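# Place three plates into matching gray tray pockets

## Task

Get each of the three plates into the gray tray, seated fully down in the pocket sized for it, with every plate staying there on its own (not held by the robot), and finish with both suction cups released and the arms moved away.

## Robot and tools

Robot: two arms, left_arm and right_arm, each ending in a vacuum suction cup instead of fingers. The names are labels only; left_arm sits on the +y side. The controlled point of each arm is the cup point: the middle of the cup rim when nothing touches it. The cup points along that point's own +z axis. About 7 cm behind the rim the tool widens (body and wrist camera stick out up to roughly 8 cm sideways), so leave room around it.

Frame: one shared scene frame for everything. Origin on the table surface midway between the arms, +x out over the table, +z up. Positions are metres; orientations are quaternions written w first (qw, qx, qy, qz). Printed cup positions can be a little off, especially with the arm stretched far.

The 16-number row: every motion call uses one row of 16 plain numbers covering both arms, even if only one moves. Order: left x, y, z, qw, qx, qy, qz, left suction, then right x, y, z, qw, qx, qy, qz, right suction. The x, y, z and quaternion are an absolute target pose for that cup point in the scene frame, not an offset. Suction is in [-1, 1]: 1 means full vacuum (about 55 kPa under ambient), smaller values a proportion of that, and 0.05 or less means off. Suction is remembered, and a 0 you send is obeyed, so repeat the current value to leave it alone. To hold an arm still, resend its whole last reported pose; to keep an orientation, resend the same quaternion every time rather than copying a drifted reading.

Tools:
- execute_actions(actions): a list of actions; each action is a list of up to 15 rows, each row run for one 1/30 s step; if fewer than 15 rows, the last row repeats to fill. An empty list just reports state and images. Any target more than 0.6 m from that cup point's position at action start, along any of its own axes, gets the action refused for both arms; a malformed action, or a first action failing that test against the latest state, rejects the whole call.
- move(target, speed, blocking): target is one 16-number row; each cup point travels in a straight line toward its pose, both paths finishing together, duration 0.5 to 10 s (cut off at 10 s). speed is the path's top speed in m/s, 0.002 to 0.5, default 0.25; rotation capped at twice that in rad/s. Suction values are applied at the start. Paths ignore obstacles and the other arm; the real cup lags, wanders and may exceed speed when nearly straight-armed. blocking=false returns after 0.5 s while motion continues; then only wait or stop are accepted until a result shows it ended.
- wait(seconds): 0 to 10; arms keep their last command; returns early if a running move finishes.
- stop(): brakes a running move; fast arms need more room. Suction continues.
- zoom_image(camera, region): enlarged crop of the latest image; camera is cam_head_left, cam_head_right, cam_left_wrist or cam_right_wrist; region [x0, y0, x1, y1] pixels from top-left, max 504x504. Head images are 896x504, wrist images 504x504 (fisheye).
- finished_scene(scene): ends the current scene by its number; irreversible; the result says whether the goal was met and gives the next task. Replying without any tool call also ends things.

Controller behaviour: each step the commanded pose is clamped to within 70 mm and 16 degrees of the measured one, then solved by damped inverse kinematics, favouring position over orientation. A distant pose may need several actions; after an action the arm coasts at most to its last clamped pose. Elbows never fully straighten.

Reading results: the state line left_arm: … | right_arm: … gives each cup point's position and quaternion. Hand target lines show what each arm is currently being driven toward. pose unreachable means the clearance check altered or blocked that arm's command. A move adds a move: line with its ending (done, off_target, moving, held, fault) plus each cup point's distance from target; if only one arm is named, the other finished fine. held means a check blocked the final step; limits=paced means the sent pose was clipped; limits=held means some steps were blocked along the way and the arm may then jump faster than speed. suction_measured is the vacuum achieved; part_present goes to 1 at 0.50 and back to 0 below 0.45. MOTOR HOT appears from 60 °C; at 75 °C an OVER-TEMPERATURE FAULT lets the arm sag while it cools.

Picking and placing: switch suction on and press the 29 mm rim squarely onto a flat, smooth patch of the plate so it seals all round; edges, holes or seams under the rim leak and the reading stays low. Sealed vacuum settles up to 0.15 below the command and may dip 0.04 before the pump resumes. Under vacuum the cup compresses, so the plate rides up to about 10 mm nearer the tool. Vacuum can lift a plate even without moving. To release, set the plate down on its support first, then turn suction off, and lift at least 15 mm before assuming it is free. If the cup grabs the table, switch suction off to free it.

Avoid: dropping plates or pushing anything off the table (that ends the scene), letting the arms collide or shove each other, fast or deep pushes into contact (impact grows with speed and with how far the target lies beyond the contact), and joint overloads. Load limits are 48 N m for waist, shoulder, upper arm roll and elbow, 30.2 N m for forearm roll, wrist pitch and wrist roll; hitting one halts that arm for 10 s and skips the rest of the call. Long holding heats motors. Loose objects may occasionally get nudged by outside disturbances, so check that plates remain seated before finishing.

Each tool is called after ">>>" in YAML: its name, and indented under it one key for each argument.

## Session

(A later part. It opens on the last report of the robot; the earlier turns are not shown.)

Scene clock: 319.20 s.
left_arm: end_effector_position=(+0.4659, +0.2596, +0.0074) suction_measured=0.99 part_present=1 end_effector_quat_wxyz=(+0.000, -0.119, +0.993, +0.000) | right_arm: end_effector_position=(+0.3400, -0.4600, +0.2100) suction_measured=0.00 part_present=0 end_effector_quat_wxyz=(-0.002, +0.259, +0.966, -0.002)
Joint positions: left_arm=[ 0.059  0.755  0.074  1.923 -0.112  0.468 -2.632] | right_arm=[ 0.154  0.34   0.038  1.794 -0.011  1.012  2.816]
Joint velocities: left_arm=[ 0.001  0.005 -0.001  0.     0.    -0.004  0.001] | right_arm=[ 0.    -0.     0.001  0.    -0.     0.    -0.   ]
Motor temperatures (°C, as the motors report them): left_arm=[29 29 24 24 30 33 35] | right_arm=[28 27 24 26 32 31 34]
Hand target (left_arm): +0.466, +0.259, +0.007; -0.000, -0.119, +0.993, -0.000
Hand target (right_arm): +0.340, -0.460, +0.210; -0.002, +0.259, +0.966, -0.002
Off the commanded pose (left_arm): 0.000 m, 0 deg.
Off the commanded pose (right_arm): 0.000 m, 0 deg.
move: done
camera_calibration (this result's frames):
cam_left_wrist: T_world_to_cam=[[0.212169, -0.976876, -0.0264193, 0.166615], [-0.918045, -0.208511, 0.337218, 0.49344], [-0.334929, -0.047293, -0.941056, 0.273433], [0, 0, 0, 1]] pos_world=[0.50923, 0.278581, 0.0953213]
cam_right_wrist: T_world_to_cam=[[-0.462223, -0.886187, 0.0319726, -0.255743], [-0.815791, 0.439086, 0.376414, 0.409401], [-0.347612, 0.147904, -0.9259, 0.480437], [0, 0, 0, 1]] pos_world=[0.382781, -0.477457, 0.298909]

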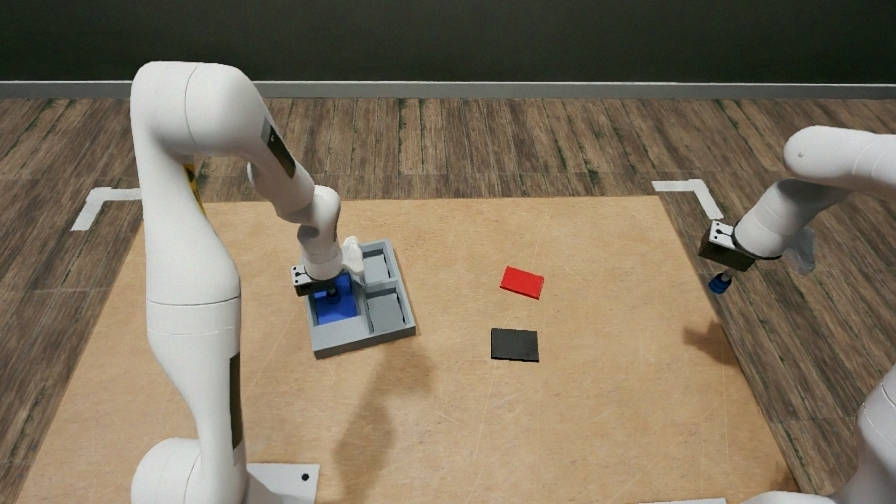

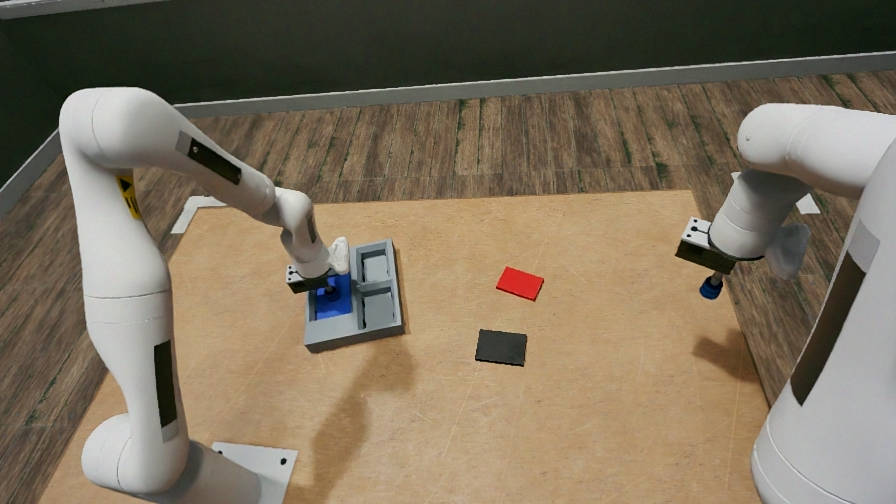

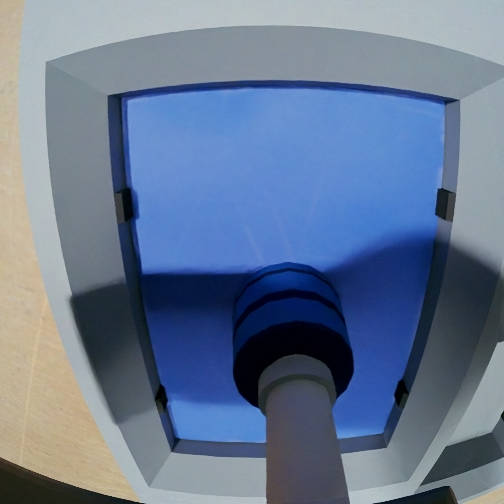

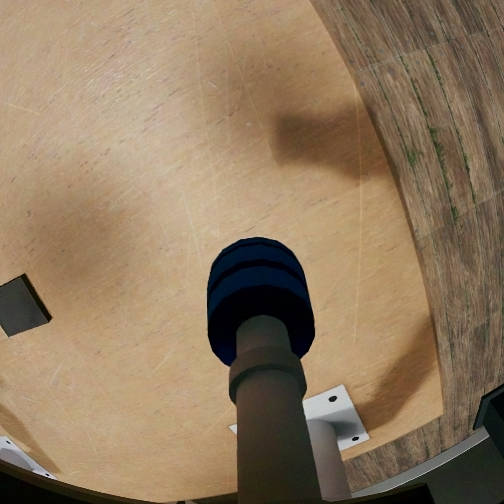

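>>> move:
  target: [0.4660,0.2594,0.003,0,-0.1193,0.9929,0,1,0.34,-0.46,0.21,-0.002,0.259,0.966,-0.002,0]
  speed: 0.03

Scene clock: 324.80 s.
left_arm: end_effector_position=(+0.4659, +0.2596, +0.0033) suction_measured=1.00 part_present=1 end_effector_quat_wxyz=(-0.000, -0.119, +0.993, +0.000) | right_arm: end_effector_position=(+0.3400, -0.4600, +0.2100) suction_measured=0.00 part_present=0 end_effector_quat_wxyz=(-0.002, +0.259, +0.966, -0.002)
Joint positions: left_arm=[ 0.06   0.764  0.072  1.924 -0.113  0.458 -2.632] | right_arm=[ 0.154  0.34   0.038  1.794 -0.011  1.012  2.816]
Joint velocities: left_arm=[ 0.001  0.002 -0.    -0.001 -0.    -0.003 -0.001] | right_arm=[-0.    -0.     0.    -0.     0.     0.001  0.001]
Motor temperatures (°C, as the motors report them): left_arm=[29 29 24 24 30 33 35] | right_arm=[28 27 24 26 32 31 34]
Hand target (left_arm): +0.466, +0.259, +0.003; -0.000, -0.119, +0.993, -0.000
Hand target (right_arm): +0.340, -0.460, +0.210; -0.002, +0.259, +0.966, -0.002
Off the commanded pose (left_arm): 0.000 m, 0 deg.
Off the commanded pose (right_arm): 0.000 m, 0 deg.
move: done
camera_calibration (this result's frames):
cam_left_wrist: T_world_to_cam=[[0.212125, -0.976884, -0.0264529, 0.166529], [-0.91803, -0.208478, 0.337279, 0.494804], [-0.334997, -0.0472607, -0.941033, 0.26959], [0, 0, 0, 1]] pos_world=[0.509232, 0.278576, 0.0912117]
cam_right_wrist: T_world_to_cam=[[-0.462223, -0.886187, 0.0319727, -0.255743], [-0.815791, 0.439086, 0.376414, 0.409401], [-0.347612, 0.147904, -0.9259, 0.480437], [0, 0, 0, 1]] pos_world=[0.382781, -0.477457, 0.298909]

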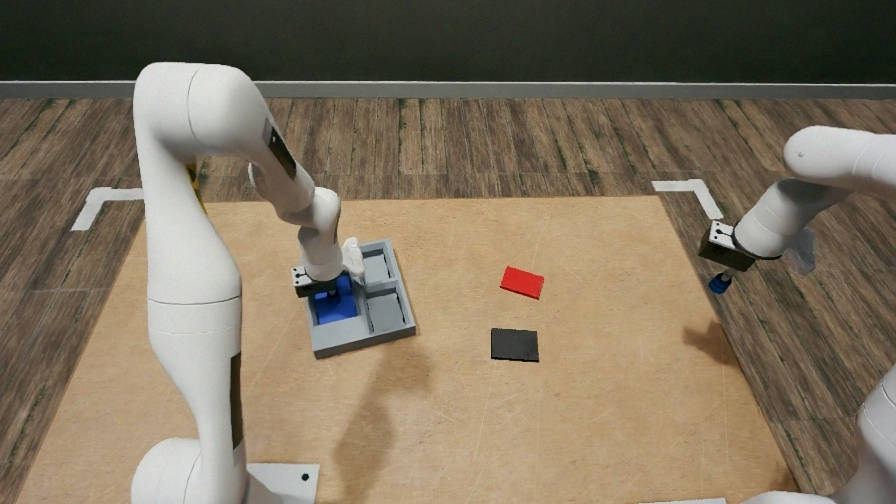

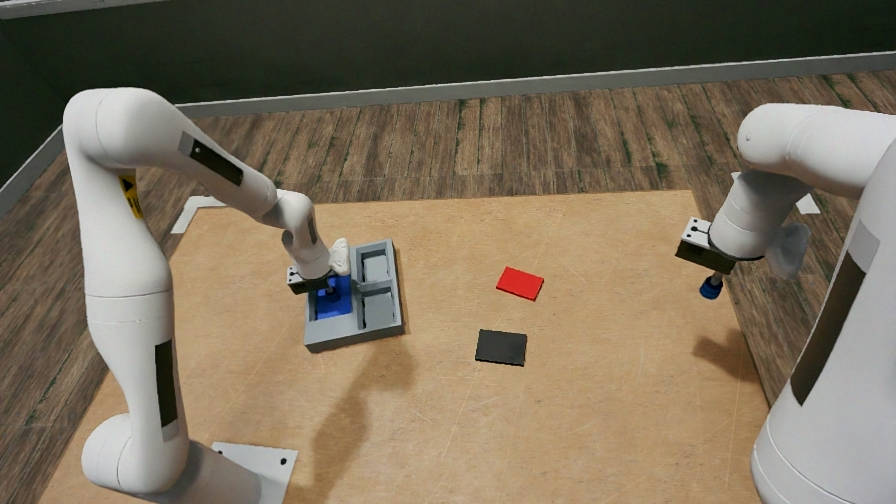

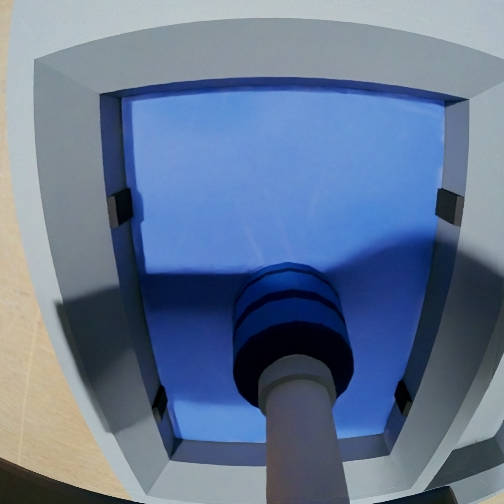

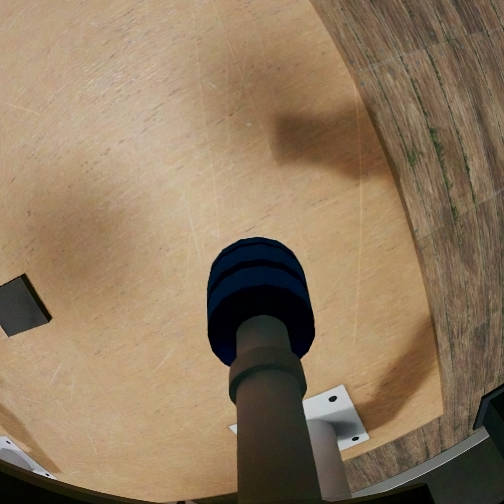

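>>> move:
  target: [0.4660,0.2594,-0.0005,0,-0.1193,0.9929,0,1,0.34,-0.46,0.21,-0.002,0.259,0.966,-0.002,0]
  speed: 0.03

Scene clock: 332.43 s.
left_arm: end_effector_position=(+0.4659, +0.2596, +0.0015) suction_measured=0.99 part_present=1 end_effector_quat_wxyz=(+0.001, -0.119, +0.993, +0.000) | right_arm: end_effector_position=(+0.3400, -0.4600, +0.2100) suction_measured=0.00 part_present=0 end_effector_quat_wxyz=(-0.002, +0.259, +0.966, -0.002)
Joint positions: left_arm=[ 0.061  0.768  0.071  1.925 -0.114  0.451 -2.631] | right_arm=[ 0.154  0.34   0.038  1.794 -0.011  1.012  2.816]
Joint velocities: left_arm=[ 0.001 -0.    -0.     0.     0.001 -0.     0.003] | right_arm=[ 0.     0.     0.    -0.001  0.    -0.002  0.001]
Motor temperatures (°C, as the motors report them): left_arm=[29 29 24 24 30 33 35] | right_arm=[28 27 24 26 32 31 34]
Hand target (left_arm): +0.466, +0.259, -0.000; -0.000, -0.119, +0.993, -0.000
Hand target (right_arm): +0.340, -0.460, +0.210; -0.002, +0.259, +0.966, -0.002
Off the commanded pose (left_arm): 0.002 m, 0 deg.
Off the commanded pose (right_arm): 0.000 m, 0 deg.
move: done
camera_calibration (this result's frames):
cam_left_wrist: T_world_to_cam=[[0.212053, -0.976907, -0.0262157, 0.166517], [-0.918508, -0.208394, 0.336029, 0.495694], [-0.333732, -0.0471765, -0.941487, 0.267296], [0, 0, 0, 1]] pos_world=[0.509194, 0.278581, 0.0894531]
cam_right_wrist: T_world_to_cam=[[-0.462223, -0.886187, 0.0319727, -0.255743], [-0.815791, 0.439086, 0.376414, 0.409401], [-0.347612, 0.147904, -0.9259, 0.480437], [0, 0, 0, 1]] pos_world=[0.382781, -0.477457, 0.298909]

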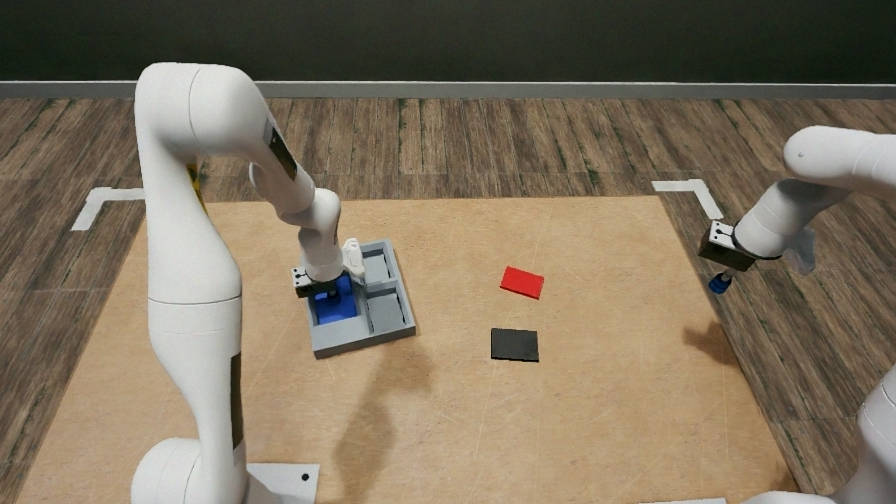

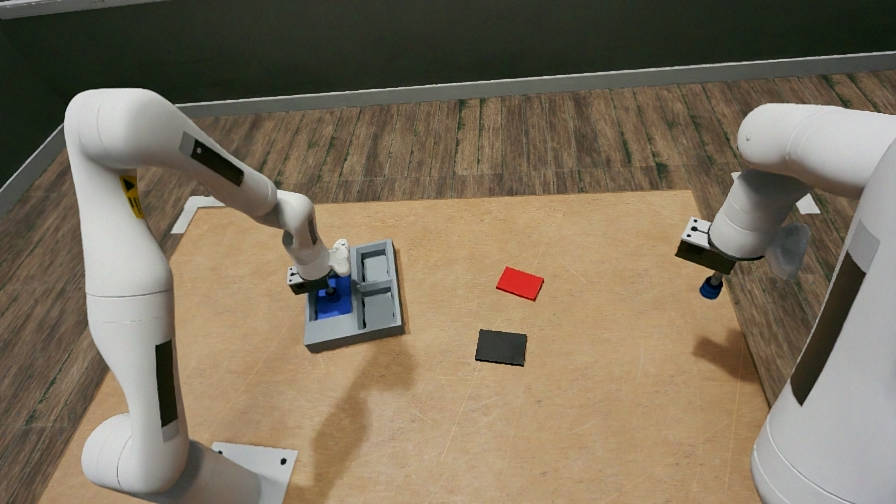

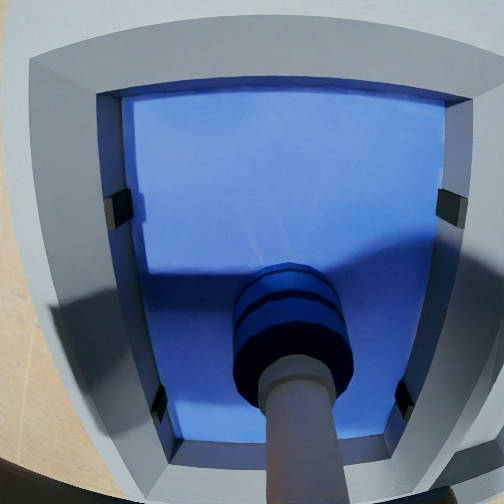

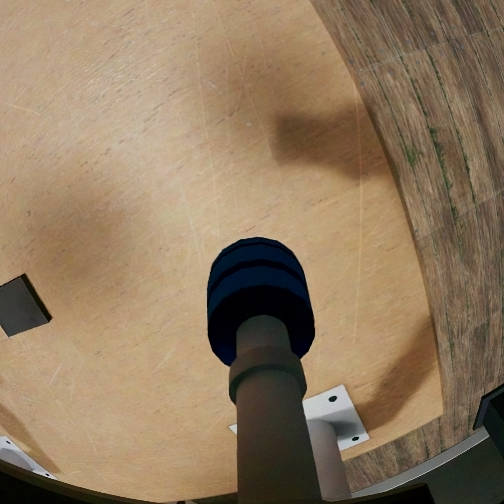

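>>> execute_actions:
  actions:
    - [[0.4660,0.2594,0.002,0,-0.1193,0.9929,0,0,0.34,-0.46,0.21,-0.002,0.259,0.966,-0.002,0]]

Scene clock: 346.83 s.
left_arm: end_effector_position=(+0.4663, +0.2595, +0.0033) suction_measured=0.00 part_present=0 end_effector_quat_wxyz=(+0.001, -0.119, +0.993, -0.000) | right_arm: end_effector_position=(+0.3400, -0.4600, +0.2100) suction_measured=0.00 part_present=0 end_effector_quat_wxyz=(-0.002, +0.259, +0.966, -0.002)
Joint positions: left_arm=[ 0.06   0.764  0.072  1.924 -0.113  0.456 -2.631] | right_arm=[ 0.154  0.34   0.038  1.794 -0.011  1.012  2.816]
Joint velocities: left_arm=[ 0.001  0.001  0.     0.     0.    -0.001 -0.002] | right_arm=[-0.    -0.     0.     0.    -0.     0.001 -0.   ]
Motor temperatures (°C, as the motors report them): left_arm=[29 29 24 24 30 33 35] | right_arm=[28 27 24 26 32 31 34]
Hand target (left_arm): +0.466, +0.259, +0.002; -0.000, -0.119, +0.993, -0.000
Hand target (right_arm): +0.340, -0.460, +0.210; -0.002, +0.259, +0.966, -0.002
Off the commanded pose (left_arm): 0.001 m, 0 deg.
Off the commanded pose (right_arm): 0.000 m, 0 deg.
camera_calibration (this result's frames):
cam_left_wrist: T_world_to_cam=[[0.212148, -0.976894, -0.0259251, 0.166341], [-0.918594, -0.208399, 0.335791, 0.495446], [-0.333435, -0.0474228, -0.94158, 0.269038], [0, 0, 0, 1]] pos_world=[0.509531, 0.278507, 0.0912667]
cam_right_wrist: T_world_to_cam=[[-0.462223, -0.886187, 0.0319726, -0.255743], [-0.815791, 0.439086, 0.376414, 0.409401], [-0.347612, 0.147904, -0.9259, 0.480437], [0, 0, 0, 1]] pos_world=[0.382781, -0.477457, 0.298909]

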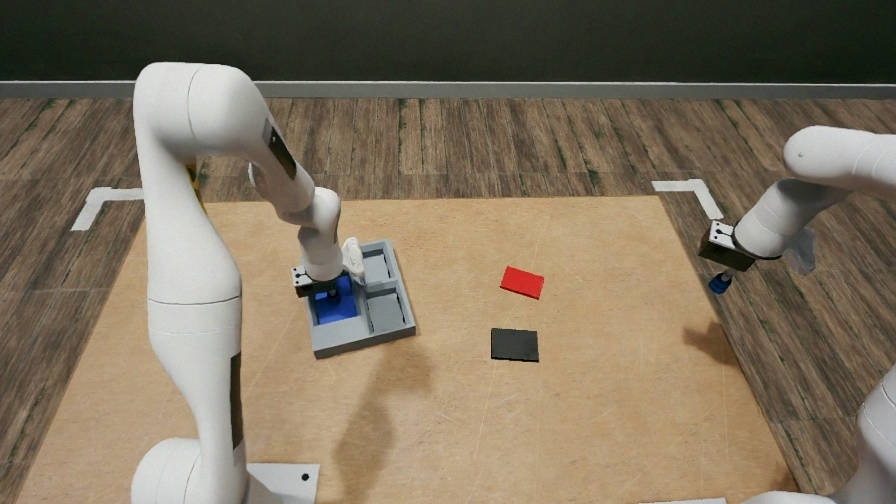

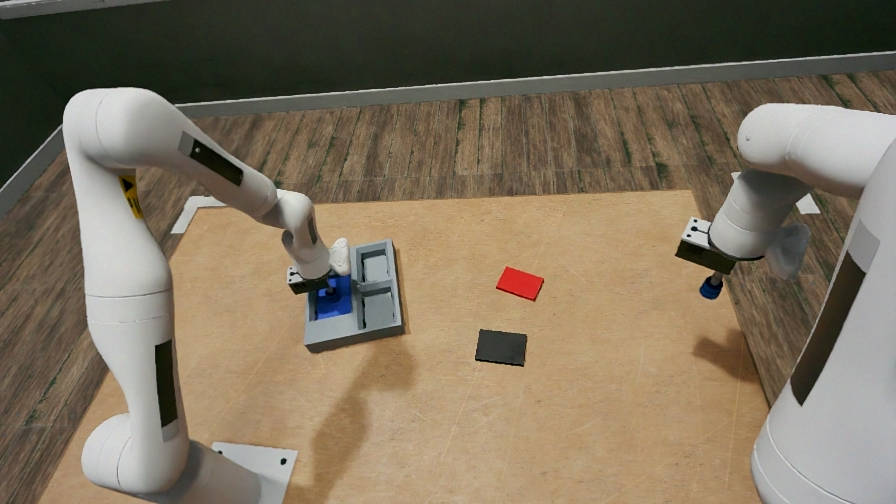

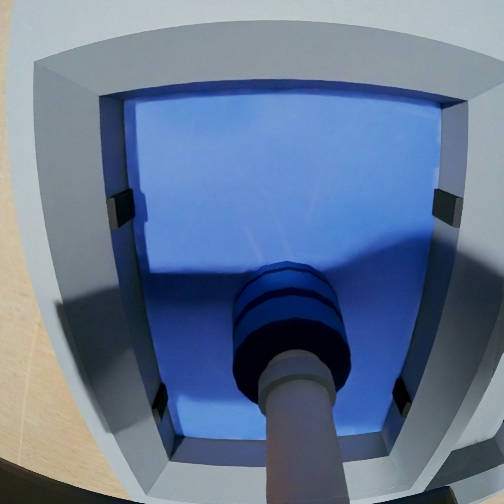

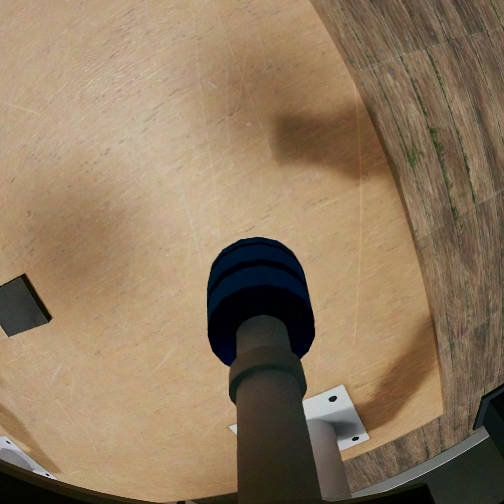

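>>> execute_actions:
  actions:
    - [[0.466,0.2594,0.0037,0,-0.1193,0.9929,0,0,0.34,-0.46,0.21,0,0.259,0.966,0,0],[0.466,0.2594,0.0058,0,-0.1193,0.9929,0,0,0.34,-0.46,0.21,0,0.259,0.966,0,0],[0.466,0.2594,0.0092,0,-0.1193,0.9929,0,0,0.34,-0.46,0.21,0,0.259,0.966,0,0],[0.466,0.2594,0.0137,0,-0.1193,0.9929,0,0,0.34,-0.46,0.21,0,0.259,0.966,0,0],[0.466,0.2594,0.0191,0,-0.1193,0.9929,0,0,0.34,-0.46,0.21,0,0.259,0.966,0,0],[0.466,0.2594,0.0252,0,-0.1193,0.9929,0,0,0.34,-0.46,0.21,0,0.259,0.966,0,0],[0.466,0.259,0.0315,0,-0.119,0.9929,0,0,0.34,-0.46,0.21,0,0.259,0.966,0,0],[0.4661,0.2577,0.0378,0,-0.1181,0.993,0,0,0.34,-0.46,0.21,0,0.259,0.966,0,0],[0.4663,0.2556,0.0439,0,-0.1165,0.9932,0,0,0.34,-0.46,0.21,0,0.259,0.966,0,0],[0.4666,0.2527,0.0493,0,-0.1144,0.9934,0,0,0.34,-0.46,0.21,0,0.259,0.966,0,0],[0.4669,0.249,0.0538,0,-0.1116,0.9938,0,0,0.34,-0.46,0.21,0,0.259,0.966,0,0],[0.4673,0.2445,0.0572,0,-0.1082,0.9941,0,0,0.34,-0.46,0.21,0,0.259,0.966,0,0],[0.4678,0.2392,0.0593,0,-0.1043,0.9945,0,0,0.34,-0.46,0.21,0,0.259,0.966,0,0],[0.4683,0.2331,0.06,0,-0.0998,0.995,0,0,0.34,-0.46,0.21,0,0.259,0.966,0,0],[0.4689,0.2263,0.06,0,-0.0948,0.9955,0,0,0.34,-0.46,0.21,0,0.259,0.966,0,0]]
    - [[0.4696,0.2188,0.06,0,-0.0892,0.996,0,0,0.34,-0.46,0.21,0,0.259,0.966,0,0],[0.4703,0.2106,0.06,0,-0.0831,0.9965,0,0,0.34,-0.46,0.21,0,0.259,0.966,0,0],[0.4711,0.2018,0.06,0,-0.0766,0.9971,0,0,0.34,-0.46,0.21,0,0.259,0.966,0,0],[0.4719,0.1923,0.06,0,-0.0696,0.9976,0,0,0.34,-0.46,0.21,0,0.259,0.966,0,0],[0.4728,0.1823,0.06,0,-0.0622,0.9981,0,0,0.34,-0.46,0.21,0,0.259,0.966,0,0],[0.4737,0.1717,0.06,0,-0.0543,0.9985,0,0,0.34,-0.46,0.21,0,0.259,0.966,0,0],[0.4747,0.1607,0.06,0,-0.0461,0.9989,0,0,0.34,-0.46,0.21,0,0.259,0.966,0,0],[0.4757,0.1492,0.06,0,-0.0376,0.9993,0,0,0.34,-0.46,0.21,0,0.259,0.966,0,0],[0.4768,0.1373,0.06,0,-0.0288,0.9996,0,0,0.34,-0.46,0.21,0,0.259,0.966,0,0],[0.4778,0.125,0.06,0,-0.0197,0.9998,0,0,0.34,-0.46,0.21,0,0.259,0.966,0,0],[0.479,0.1124,0.06,0,-0.0104,0.9999,0,0,0.34,-0.46,0.21,0,0.259,0.966,0,0],[0.4801,0.0996,0.06,0,-0.0009,1,0,0,0.34,-0.46,0.21,0,0.259,0.966,0,0],[0.4812,0.0866,0.06,0,0.0088,1,0,0,0.34,-0.46,0.21,0,0.259,0.966,0,0],[0.4824,0.0734,0.06,0,0.0185,0.9998,0,0,0.34,-0.46,0.21,0,0.259,0.966,0,0],[0.4836,0.0601,0.06,0,0.0284,0.9996,0,0,0.34,-0.46,0.21,0,0.259,0.966,0,0]]
    - [[0.4848,0.0467,0.06,0,0.0383,0.9993,0,0,0.34,-0.46,0.21,0,0.259,0.966,0,0],[0.4859,0.0333,0.06,0,0.0482,0.9988,0,0,0.34,-0.46,0.21,0,0.259,0.966,0,0],[0.4871,0.02,0.06,0,0.0581,0.9983,0,0,0.34,-0.46,0.21,0,0.259,0.966,0,0],[0.4883,0.0068,0.06,0,0.0678,0.9977,0,0,0.34,-0.46,0.21,0,0.259,0.966,0,0],[0.4894,-0.0062,0.06,0,0.0775,0.997,0,0,0.34,-0.46,0.21,0,0.259,0.966,0,0],[0.4905,-0.019,0.06,0,0.087,0.9962,0,0,0.34,-0.46,0.21,0,0.259,0.966,0,0],[0.4917,-0.0316,0.06,0,0.0963,0.9954,0,0,0.34,-0.46,0.21,0,0.259,0.966,0,0],[0.4927,-0.0439,0.06,0,0.1054,0.9944,0,0,0.34,-0.46,0.21,0,0.259,0.966,0,0],[0.4938,-0.0558,0.0599,0,0.1142,0.9935,0,0,0.34,-0.46,0.21,0,0.259,0.966,0,0],[0.4948,-0.0673,0.0595,0,0.1227,0.9924,0,0,0.34,-0.46,0.21,0,0.259,0.966,0,0],[0.4958,-0.0783,0.0589,0,0.1309,0.9914,0,0,0.34,-0.46,0.21,0,0.259,0.966,0,0],[0.4967,-0.0889,0.0581,0,0.1388,0.9903,0,0,0.34,-0.46,0.21,0,0.259,0.966,0,0],[0.4976,-0.0989,0.0571,0,0.1462,0.9893,0,0,0.34,-0.46,0.21,0,0.259,0.966,0,0],[0.4984,-0.1084,0.0559,0,0.1532,0.9882,0,0,0.34,-0.46,0.21,0,0.259,0.966,0,0],[0.4992,-0.1172,0.0544,0,0.1597,0.9872,0,0,0.34,-0.46,0.21,0,0.259,0.966,0,0]]
    - [[0.4999,-0.1254,0.0528,0,0.1658,0.9862,0,0,0.34,-0.46,0.21,0,0.259,0.966,0,0],[0.5006,-0.1329,0.051,0,0.1714,0.9852,0,0,0.34,-0.46,0.21,0,0.259,0.966,0,0],[0.5012,-0.1397,0.0491,0,0.1764,0.9843,0,0,0.34,-0.46,0.21,0,0.259,0.966,0,0],[0.5017,-0.1458,0.047,0,0.1809,0.9835,0,0,0.34,-0.46,0.21,0,0.259,0.966,0,0],[0.5022,-0.1511,0.0448,0,0.1848,0.9828,0,0,0.34,-0.46,0.21,0,0.259,0.966,0,0],[0.5026,-0.1556,0.0424,0,0.1882,0.9821,0,0,0.34,-0.46,0.21,0,0.259,0.966,0,0],[0.5029,-0.1593,0.04,0,0.191,0.9816,0,0,0.34,-0.46,0.21,0,0.259,0.966,0,0],[0.5032,-0.1622,0.0376,0,0.1931,0.9812,0,0,0.34,-0.46,0.21,0,0.259,0.966,0,0],[0.5034,-0.1643,0.035,0,0.1947,0.9809,0,0,0.34,-0.46,0.21,0,0.259,0.966,0,0],[0.5035,-0.1656,0.0325,0,0.1956,0.9807,0,0,0.34,-0.46,0.21,0,0.259,0.966,0,0],[0.5035,-0.166,0.03,0,0.1959,0.9806,0,0,0.34,-0.46,0.21,0,0.259,0.966,0,0],[0.5035,-0.166,0.0274,0,0.1959,0.9806,0,0,0.34,-0.46,0.21,0,0.259,0.966,0,0],[0.5035,-0.166,0.025,0,0.1959,0.9806,0,0,0.34,-0.46,0.21,0,0.259,0.966,0,0],[0.5035,-0.166,0.0226,0,0.1959,0.9806,0,0,0.34,-0.46,0.21,0,0.259,0.966,0,0],[0.5035,-0.166,0.0202,0,0.1959,0.9806,0,1,0.34,-0.46,0.21,0,0.259,0.966,0,0]]
    - [[0.5035,-0.166,0.018,0,0.1959,0.9806,0,1,0.34,-0.46,0.21,0,0.259,0.966,0,0],[0.5035,-0.166,0.0159,0,0.1959,0.9806,0,1,0.34,-0.46,0.21,0,0.259,0.966,0,0],[0.5035,-0.166,0.014,0,0.1959,0.9806,0,1,0.34,-0.46,0.21,0,0.259,0.966,0,0],[0.5035,-0.166,0.0122,0,0.1959,0.9806,0,1,0.34,-0.46,0.21,0,0.259,0.966,0,0],[0.5035,-0.166,0.0106,0,0.1959,0.9806,0,1,0.34,-0.46,0.21,0,0.259,0.966,0,0],[0.5035,-0.166,0.0091,0,0.1959,0.9806,0,1,0.34,-0.46,0.21,0,0.259,0.966,0,0],[0.5035,-0.166,0.0079,0,0.1959,0.9806,0,1,0.34,-0.46,0.21,0,0.259,0.966,0,0],[0.5035,-0.166,0.0069,0,0.1959,0.9806,0,1,0.34,-0.46,0.21,0,0.259,0.966,0,0],[0.5035,-0.166,0.0061,0,0.1959,0.9806,0,1,0.34,-0.46,0.21,0,0.259,0.966,0,0],[0.5035,-0.166,0.0055,0,0.1959,0.9806,0,1,0.34,-0.46,0.21,0,0.259,0.966,0,0],[0.5035,-0.166,0.0051,0,0.1959,0.9806,0,1,0.34,-0.46,0.21,0,0.259,0.966,0,0],[0.5035,-0.166,0.005,0,0.1959,0.9806,0,1,0.34,-0.46,0.21,0,0.259,0.966,0,0]]

Scene clock: 469.33 s.
left_arm: end_effector_position=(+0.5036, -0.1657, +0.0057) suction_measured=0.28 part_present=0 end_effector_quat_wxyz=(+0.000, +0.196, +0.981, -0.000) | right_arm: end_effector_position=(+0.3400, -0.4600, +0.2100) suction_measured=0.00 part_present=0 end_effector_quat_wxyz=(+0.000, +0.259, +0.966, -0.000)
Joint positions: left_arm=[ 0.687  1.253  0.248  0.695 -0.252  1.214 -2.623] | right_arm=[ 0.157  0.337  0.037  1.798 -0.015  1.007  2.821]
Joint velocities: left_arm=[ 0.004  0.021 -0.001 -0.01  -0.001 -0.001 -0.001] | right_arm=[-0.    -0.     0.     0.     0.    -0.    -0.001]
Motor temperatures (°C, as the motors report them): left_arm=[29 28 24 23 30 33 35] | right_arm=[28 27 24 26 32 31 34]
Hand target (left_arm): +0.503, -0.166, +0.005; -0.000, +0.196, +0.981, -0.000
Hand target (right_arm): +0.340, -0.460, +0.210; -0.000, +0.259, +0.966, -0.000
Off the commanded pose (left_arm): 0.001 m, 0 deg.
Off the commanded pose (right_arm): 0.000 m, 0 deg.
camera_calibration (this result's frames):
cam_left_wrist: T_world_to_cam=[[-0.407012, -0.91305, -0.0261058, 0.0654869], [-0.863488, 0.375284, 0.336973, 0.509247], [-0.297876, 0.159694, -0.941152, 0.279919], [0, 0, 0, 1]] pos_world=[0.549764, -0.17602, 0.0935538]
cam_right_wrist: T_world_to_cam=[[-0.462368, -0.886271, 0.0272022, -0.25473], [-0.817629, 0.438026, 0.373653, 0.410118], [-0.343073, 0.150524, -0.92717, 0.480366], [0, 0, 0, 1]] pos_world=[0.382345, -0.477709, 0.299068]

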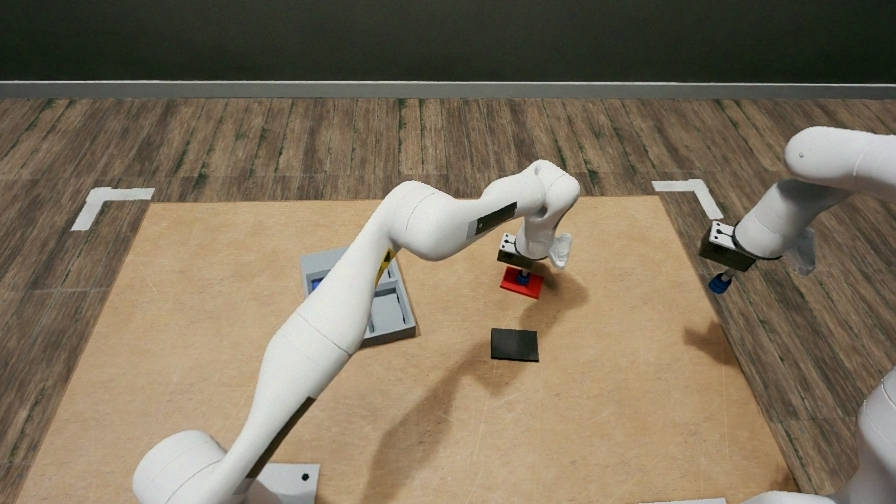

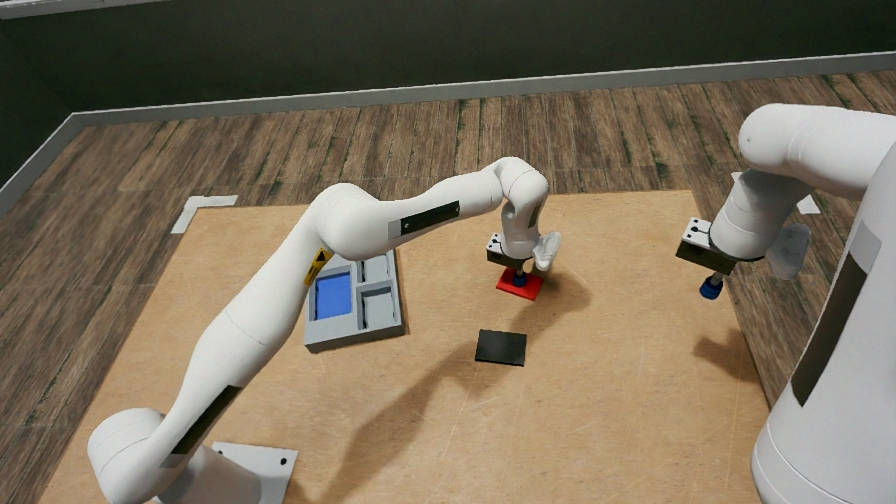

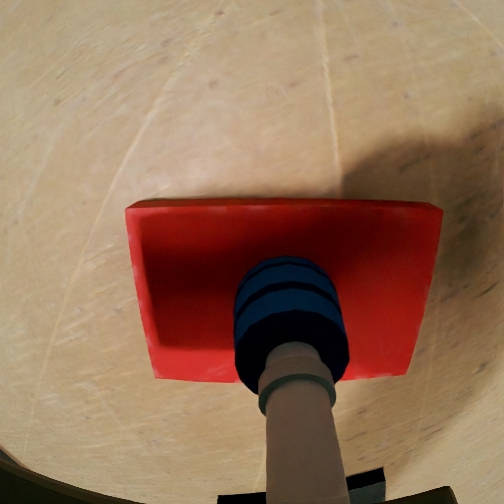

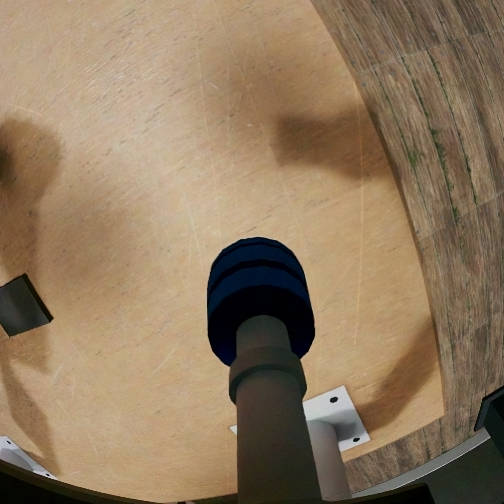

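>>> execute_actions:
  actions: []

>>> zoom_image:
  camera: "cam_left_wrist"
  region: [100, 180, 280, 400]

>>> zoom_image:
  camera: "cam_left_wrist"
  region: [290, 180, 470, 400]

Scene clock: 474.67 s.
left_arm: end_effector_position=(+0.5035, -0.1659, +0.0049) suction_measured=0.99 part_present=1 end_effector_quat_wxyz=(-0.000, +0.196, +0.981, -0.000) | right_arm: end_effector_position=(+0.3400, -0.4600, +0.2100) suction_measured=0.00 part_present=0 end_effector_quat_wxyz=(+0.000, +0.259, +0.966, -0.000)
Joint positions: left_arm=[ 0.687  1.254  0.248  0.694 -0.252  1.214 -2.623] | right_arm=[ 0.157  0.337  0.037  1.798 -0.015  1.007  2.821]
Joint velocities: left_arm=[-0.001  0.002  0.001  0.001 -0.     0.001 -0.001] | right_arm=[-0.     0.    -0.     0.     0.    -0.001 -0.   ]
Motor temperatures (°C, as the motors report them): left_arm=[29 29 24 24 30 33 35] | right_arm=[28 27 24 26 32 31 34]
Hand target (left_arm): +0.503, -0.166, +0.005; -0.000, +0.196, +0.981, -0.000
Hand target (right_arm): +0.340, -0.460, +0.210; -0.000, +0.259, +0.966, -0.000
Off the commanded pose (left_arm): 0.000 m, 0 deg.
Off the commanded pose (right_arm): 0.000 m, 0 deg.
camera_calibration (this result's frames):
cam_left_wrist: T_world_to_cam=[[-0.407169, -0.912979, -0.026126, 0.0653634], [-0.863312, 0.375365, 0.337332, 0.509381], [-0.29817, 0.159906, -0.941023, 0.279418], [0, 0, 0, 1]] pos_world=[0.549683, -0.176209, 0.0928156]
cam_right_wrist: T_world_to_cam=[[-0.462368, -0.886271, 0.0272022, -0.25473], [-0.817629, 0.438026, 0.373653, 0.410118], [-0.343073, 0.150524, -0.92717, 0.480366], [0, 0, 0, 1]] pos_world=[0.382345, -0.477709, 0.299068]

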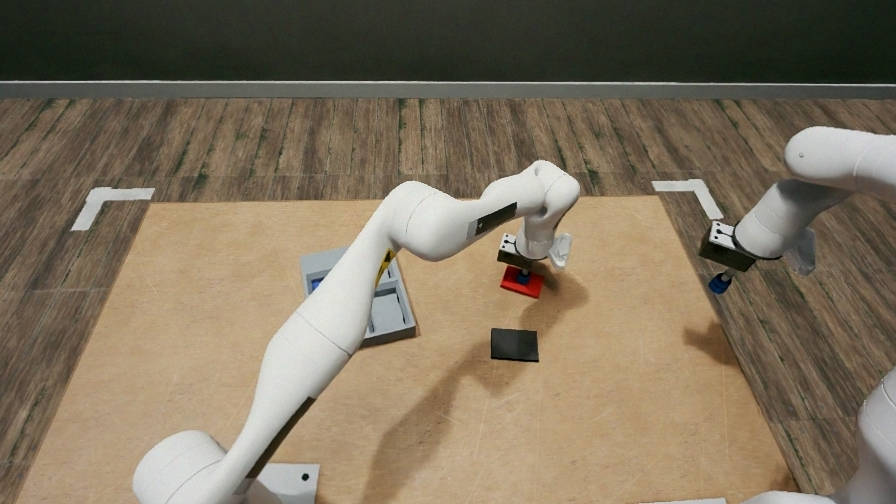

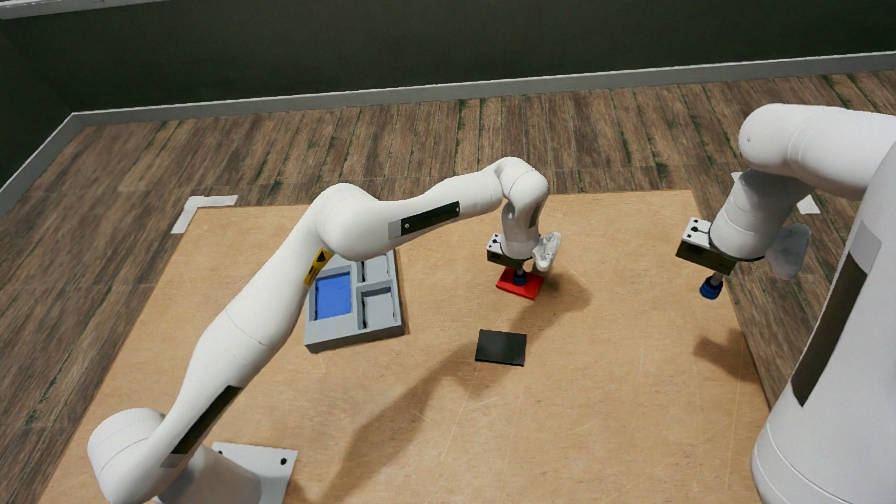

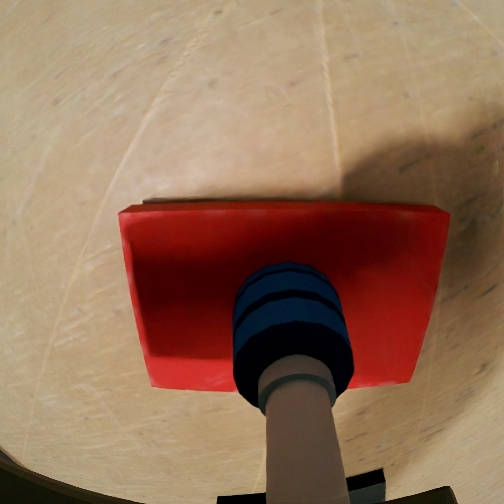

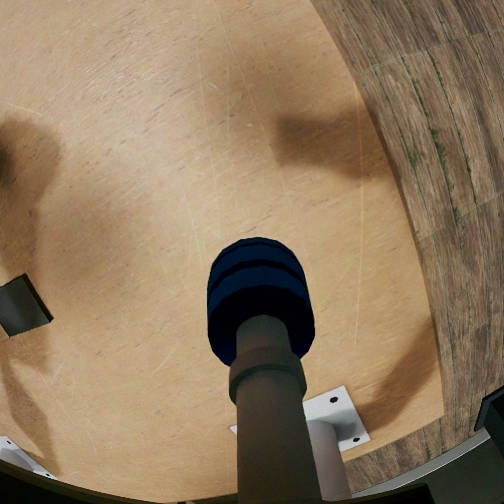

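Region (100, 180, 280, 400) of cam_left_wrist's 504x504 image, scaled by 2.291, with more detail than that image has; it fills the left 412 columns of this view, and the rest is white.

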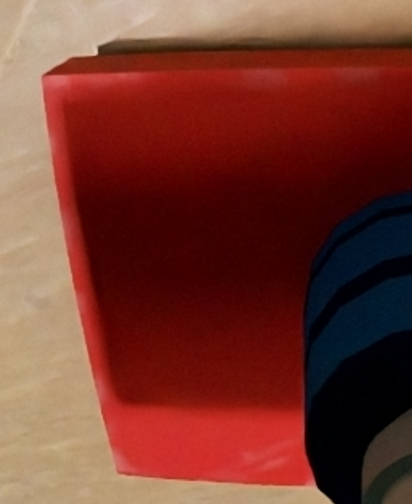

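Region (290, 180, 470, 400) of cam_left_wrist's 504x504 image, scaled by 2.291, with more detail than that image has; it fills the left 412 columns of this view, and the rest is white.

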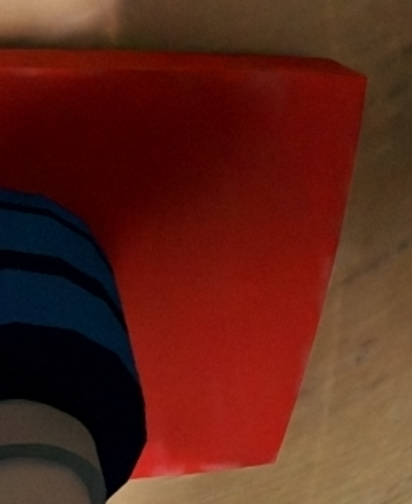

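>>> execute_actions:
  actions:
    - [[0.5035,-0.166,0.0055,0,0.1959,0.9806,0,1,0.34,-0.46,0.21,0,0.259,0.966,0,0],[0.5035,-0.166,0.0069,0,0.1959,0.9806,0,1,0.34,-0.46,0.21,0,0.259,0.966,0,0],[0.5035,-0.166,0.0093,0,0.1959,0.9806,0,1,0.34,-0.46,0.21,0,0.259,0.966,0,0],[0.5035,-0.1657,0.0125,0,0.1964,0.9805,0,1,0.34,-0.46,0.21,0,0.259,0.966,0,0],[0.5037,-0.1647,0.0163,0,0.1977,0.9803,0,1,0.34,-0.46,0.21,0,0.259,0.966,0,0],[0.5039,-0.163,0.0207,0,0.2,0.9798,0,1,0.34,-0.46,0.21,0,0.259,0.966,0,0],[0.5042,-0.1606,0.0255,0,0.2031,0.9792,0,1,0.34,-0.46,0.21,0,0.259,0.966,0,0],[0.5046,-0.1576,0.0305,0,0.2071,0.9783,0,1,0.34,-0.46,0.21,0,0.259,0.966,0,0],[0.5051,-0.154,0.0355,0,0.2119,0.9773,0,1,0.34,-0.46,0.21,0,0.259,0.966,0,0],[0.5057,-0.1497,0.0403,0,0.2175,0.9761,0,1,0.34,-0.46,0.21,0,0.259,0.966,0,0],[0.5063,-0.1449,0.0447,0,0.2239,0.9746,0,1,0.34,-0.46,0.21,0,0.259,0.966,0,0],[0.5071,-0.1394,0.0485,0,0.2312,0.9729,0,1,0.34,-0.46,0.21,0,0.259,0.966,0,0],[0.5079,-0.1333,0.0517,0,0.2391,0.971,0,1,0.34,-0.46,0.21,0,0.259,0.966,0,0],[0.5087,-0.1267,0.0541,0,0.2478,0.9688,0,1,0.34,-0.46,0.21,0,0.259,0.966,0,0],[0.5097,-0.1196,0.0558,0,0.2571,0.9664,0,1,0.34,-0.46,0.21,0,0.259,0.966,0,0]]
    - [[0.5107,-0.112,0.057,0,0.267,0.9637,0,1,0.34,-0.46,0.21,0,0.259,0.966,0,0],[0.5118,-0.104,0.0578,0,0.2775,0.9607,0,1,0.34,-0.46,0.21,0,0.259,0.966,0,0],[0.5129,-0.0955,0.058,0,0.2886,0.9575,0,1,0.34,-0.46,0.21,0,0.259,0.966,0,0],[0.5141,-0.0866,0.058,0,0.3001,0.9539,0,1,0.34,-0.46,0.21,0,0.259,0.966,0,0],[0.5153,-0.0773,0.058,0,0.312,0.9501,0,1,0.34,-0.46,0.21,0,0.259,0.966,0,0],[0.5166,-0.0678,0.058,0,0.3243,0.946,0,1,0.34,-0.46,0.21,0,0.259,0.966,0,0],[0.5179,-0.0579,0.058,0,0.3369,0.9415,0,1,0.34,-0.46,0.21,0,0.259,0.966,0,0],[0.5193,-0.0478,0.058,0,0.3498,0.9368,0,1,0.34,-0.46,0.21,0,0.259,0.966,0,0],[0.5207,-0.0374,0.058,0,0.3628,0.9319,0,1,0.34,-0.46,0.21,0,0.259,0.966,0,0],[0.5221,-0.027,0.058,0,0.376,0.9266,0,1,0.34,-0.46,0.21,0,0.259,0.966,0,0],[0.5235,-0.0164,0.058,0,0.3893,0.9211,0,1,0.34,-0.46,0.21,0,0.259,0.966,0,0],[0.5249,-0.0056,0.058,0,0.4026,0.9154,0,1,0.34,-0.46,0.21,0,0.259,0.966,0,0],[0.5264,0.0051,0.058,0,0.4159,0.9094,0,1,0.34,-0.46,0.21,0,0.259,0.966,0,0],[0.5278,0.0158,0.058,0,0.4291,0.9033,0,1,0.34,-0.46,0.21,0,0.259,0.966,0,0],[0.5292,0.0266,0.058,0,0.4421,0.897,0,1,0.34,-0.46,0.21,0,0.259,0.966,0,0]]
    - [[0.5306,0.0372,0.058,0,0.455,0.8905,0,1,0.34,-0.46,0.21,0,0.259,0.966,0,0],[0.532,0.0476,0.058,0,0.4676,0.8839,0,1,0.34,-0.46,0.21,0,0.259,0.966,0,0],[0.5334,0.058,0.058,0,0.4799,0.8773,0,1,0.34,-0.46,0.21,0,0.259,0.966,0,0],[0.5348,0.0681,0.058,0,0.4918,0.8707,0,1,0.34,-0.46,0.21,0,0.259,0.966,0,0],[0.5361,0.078,0.058,0,0.5035,0.864,0,1,0.34,-0.46,0.21,0,0.259,0.966,0,0],[0.5374,0.0875,0.058,0,0.5146,0.8574,0,1,0.34,-0.46,0.21,0,0.259,0.966,0,0],[0.5386,0.0968,0.058,0,0.5253,0.8509,0,1,0.34,-0.46,0.21,0,0.259,0.966,0,0],[0.5398,0.1057,0.058,0,0.5355,0.8445,0,1,0.34,-0.46,0.21,0,0.259,0.966,0,0],[0.5409,0.1142,0.058,0,0.5452,0.8383,0,1,0.34,-0.46,0.21,0,0.259,0.966,0,0],[0.542,0.1222,0.058,0,0.5543,0.8323,0,1,0.34,-0.46,0.21,0,0.259,0.966,0,0],[0.543,0.1298,0.0578,0,0.5628,0.8266,0,1,0.34,-0.46,0.21,0,0.259,0.966,0,0],[0.544,0.1369,0.0575,0,0.5707,0.8211,0,1,0.34,-0.46,0.21,0,0.259,0.966,0,0],[0.5448,0.1435,0.057,0,0.578,0.816,0,1,0.34,-0.46,0.21,0,0.259,0.966,0,0],[0.5456,0.1496,0.0564,0,0.5847,0.8113,0,1,0.34,-0.46,0.21,0,0.259,0.966,0,0],[0.5464,0.1551,0.0557,0,0.5907,0.8069,0,1,0.34,-0.46,0.21,0,0.259,0.966,0,0]]
    - [[0.547,0.1599,0.055,0,0.5961,0.8029,0,1,0.34,-0.46,0.21,0,0.259,0.966,0,0],[0.5476,0.1642,0.0542,0,0.6007,0.7995,0,1,0.34,-0.46,0.21,0,0.259,0.966,0,0],[0.5481,0.1678,0.0534,0,0.6046,0.7965,0,1,0.34,-0.46,0.21,0,0.259,0.966,0,0],[0.5485,0.1708,0.0526,0,0.6078,0.7941,0,1,0.34,-0.46,0.21,0,0.259,0.966,0,0],[0.5488,0.1732,0.0518,0,0.6103,0.7922,0,1,0.34,-0.46,0.21,0,0.259,0.966,0,0],[0.549,0.1749,0.051,0,0.6122,0.7907,0,1,0.34,-0.46,0.21,0,0.259,0.966,0,0],[0.5492,0.1759,0.0503,0,0.6132,0.7899,0,1,0.34,-0.46,0.21,0,0.259,0.966,0,0],[0.5492,0.1762,0.0496,0,0.6136,0.7896,0,1,0.34,-0.46,0.21,0,0.259,0.966,0,0],[0.5492,0.1762,0.049,0,0.6136,0.7896,0,1,0.34,-0.46,0.21,0,0.259,0.966,0,0],[0.5492,0.1762,0.0485,0,0.6136,0.7896,0,1,0.34,-0.46,0.21,0,0.259,0.966,0,0],[0.5492,0.1762,0.0482,0,0.6136,0.7896,0,1,0.34,-0.46,0.21,0,0.259,0.966,0,0],[0.5492,0.1762,0.048,0,0.6136,0.7896,0,1,0.34,-0.46,0.21,0,0.259,0.966,0,0]]

Scene clock: 557.37 s.
left_arm: end_effector_position=(+0.5492, +0.1750, +0.0484) suction_measured=1.00 part_present=1 end_effector_quat_wxyz=(+0.000, +0.614, +0.789, +0.000) | right_arm: end_effector_position=(+0.3400, -0.4600, +0.2100) suction_measured=0.00 part_present=0 end_effector_quat_wxyz=(+0.000, +0.259, +0.966, -0.000)
Joint positions: left_arm=[-0.001  0.863  0.421  1.532 -0.432  0.839 -3.827] | right_arm=[ 0.157  0.337  0.037  1.798 -0.015  1.007  2.821]
Joint velocities: left_arm=[-0.023  0.005  0.     0.005  0.001 -0.01  -0.018] | right_arm=[ 0.    -0.    -0.    -0.001  0.    -0.     0.002]
Motor temperatures (°C, as the motors report them): left_arm=[29 30 24 24 30 33 35] | right_arm=[28 27 24 26 32 31 34]
Hand target (left_arm): +0.550, +0.176, +0.048; +0.000, +0.614, +0.790, +0.000
Hand target (right_arm): +0.340, -0.460, +0.210; -0.000, +0.259, +0.966, -0.000
Off the commanded pose (left_arm): 0.001 m, 0 deg.
Off the commanded pose (right_arm): 0.000 m, 0 deg.
camera_calibration (this result's frames):
cam_left_wrist: T_world_to_cam=[[-0.974886, -0.221079, -0.0268739, 0.58705], [-0.217023, 0.915976, 0.337475, -0.0433335], [-0.0499927, 0.334832, -0.940951, 0.112505], [0, 0, 0, 1]] pos_world=[0.568527, 0.131807, 0.136262]
cam_right_wrist: T_world_to_cam=[[-0.462368, -0.886271, 0.0272023, -0.25473], [-0.817629, 0.438026, 0.373653, 0.410117], [-0.343073, 0.150524, -0.927169, 0.480366], [0, 0, 0, 1]] pos_world=[0.382345, -0.477709, 0.299068]

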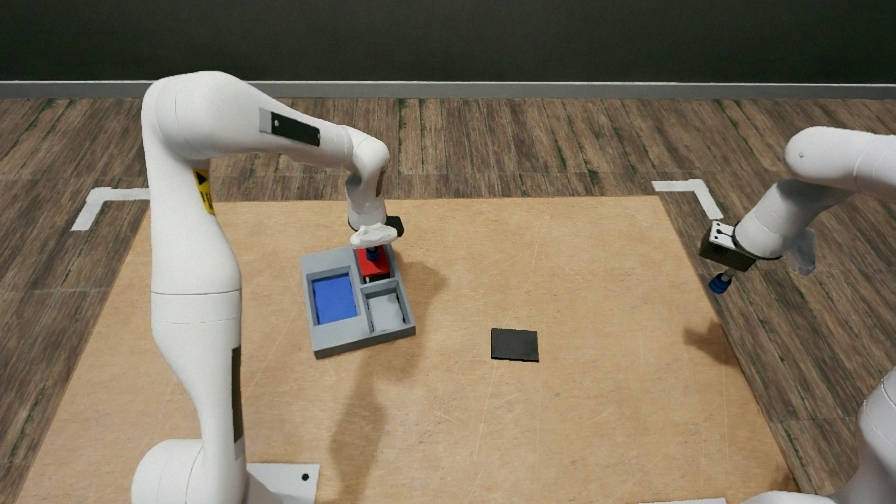

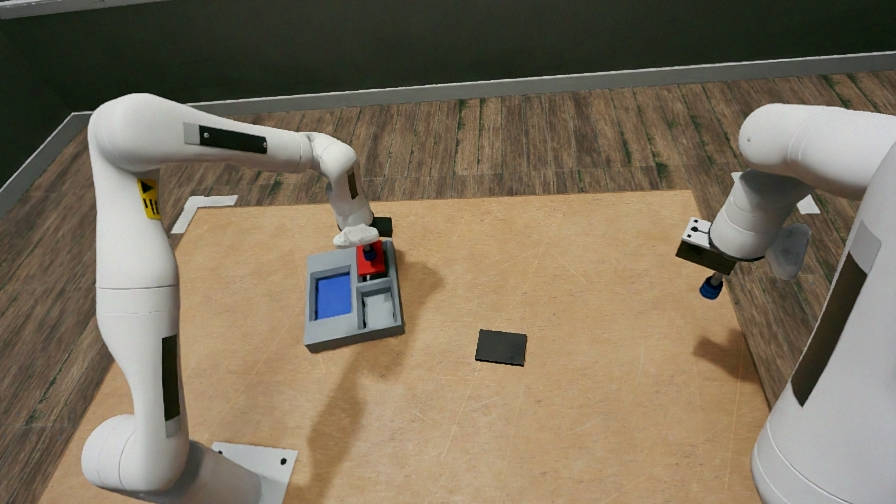

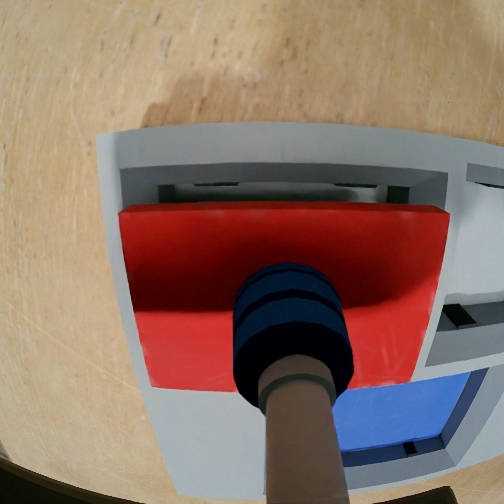

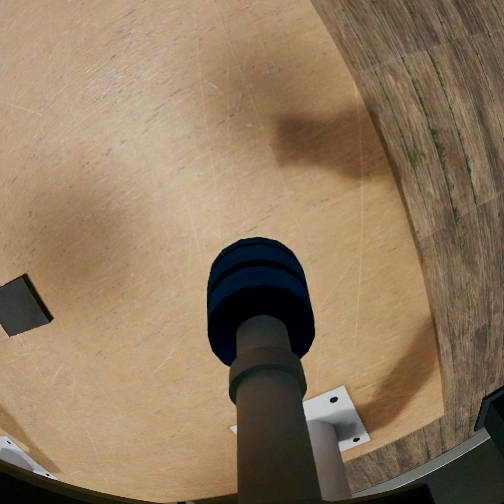

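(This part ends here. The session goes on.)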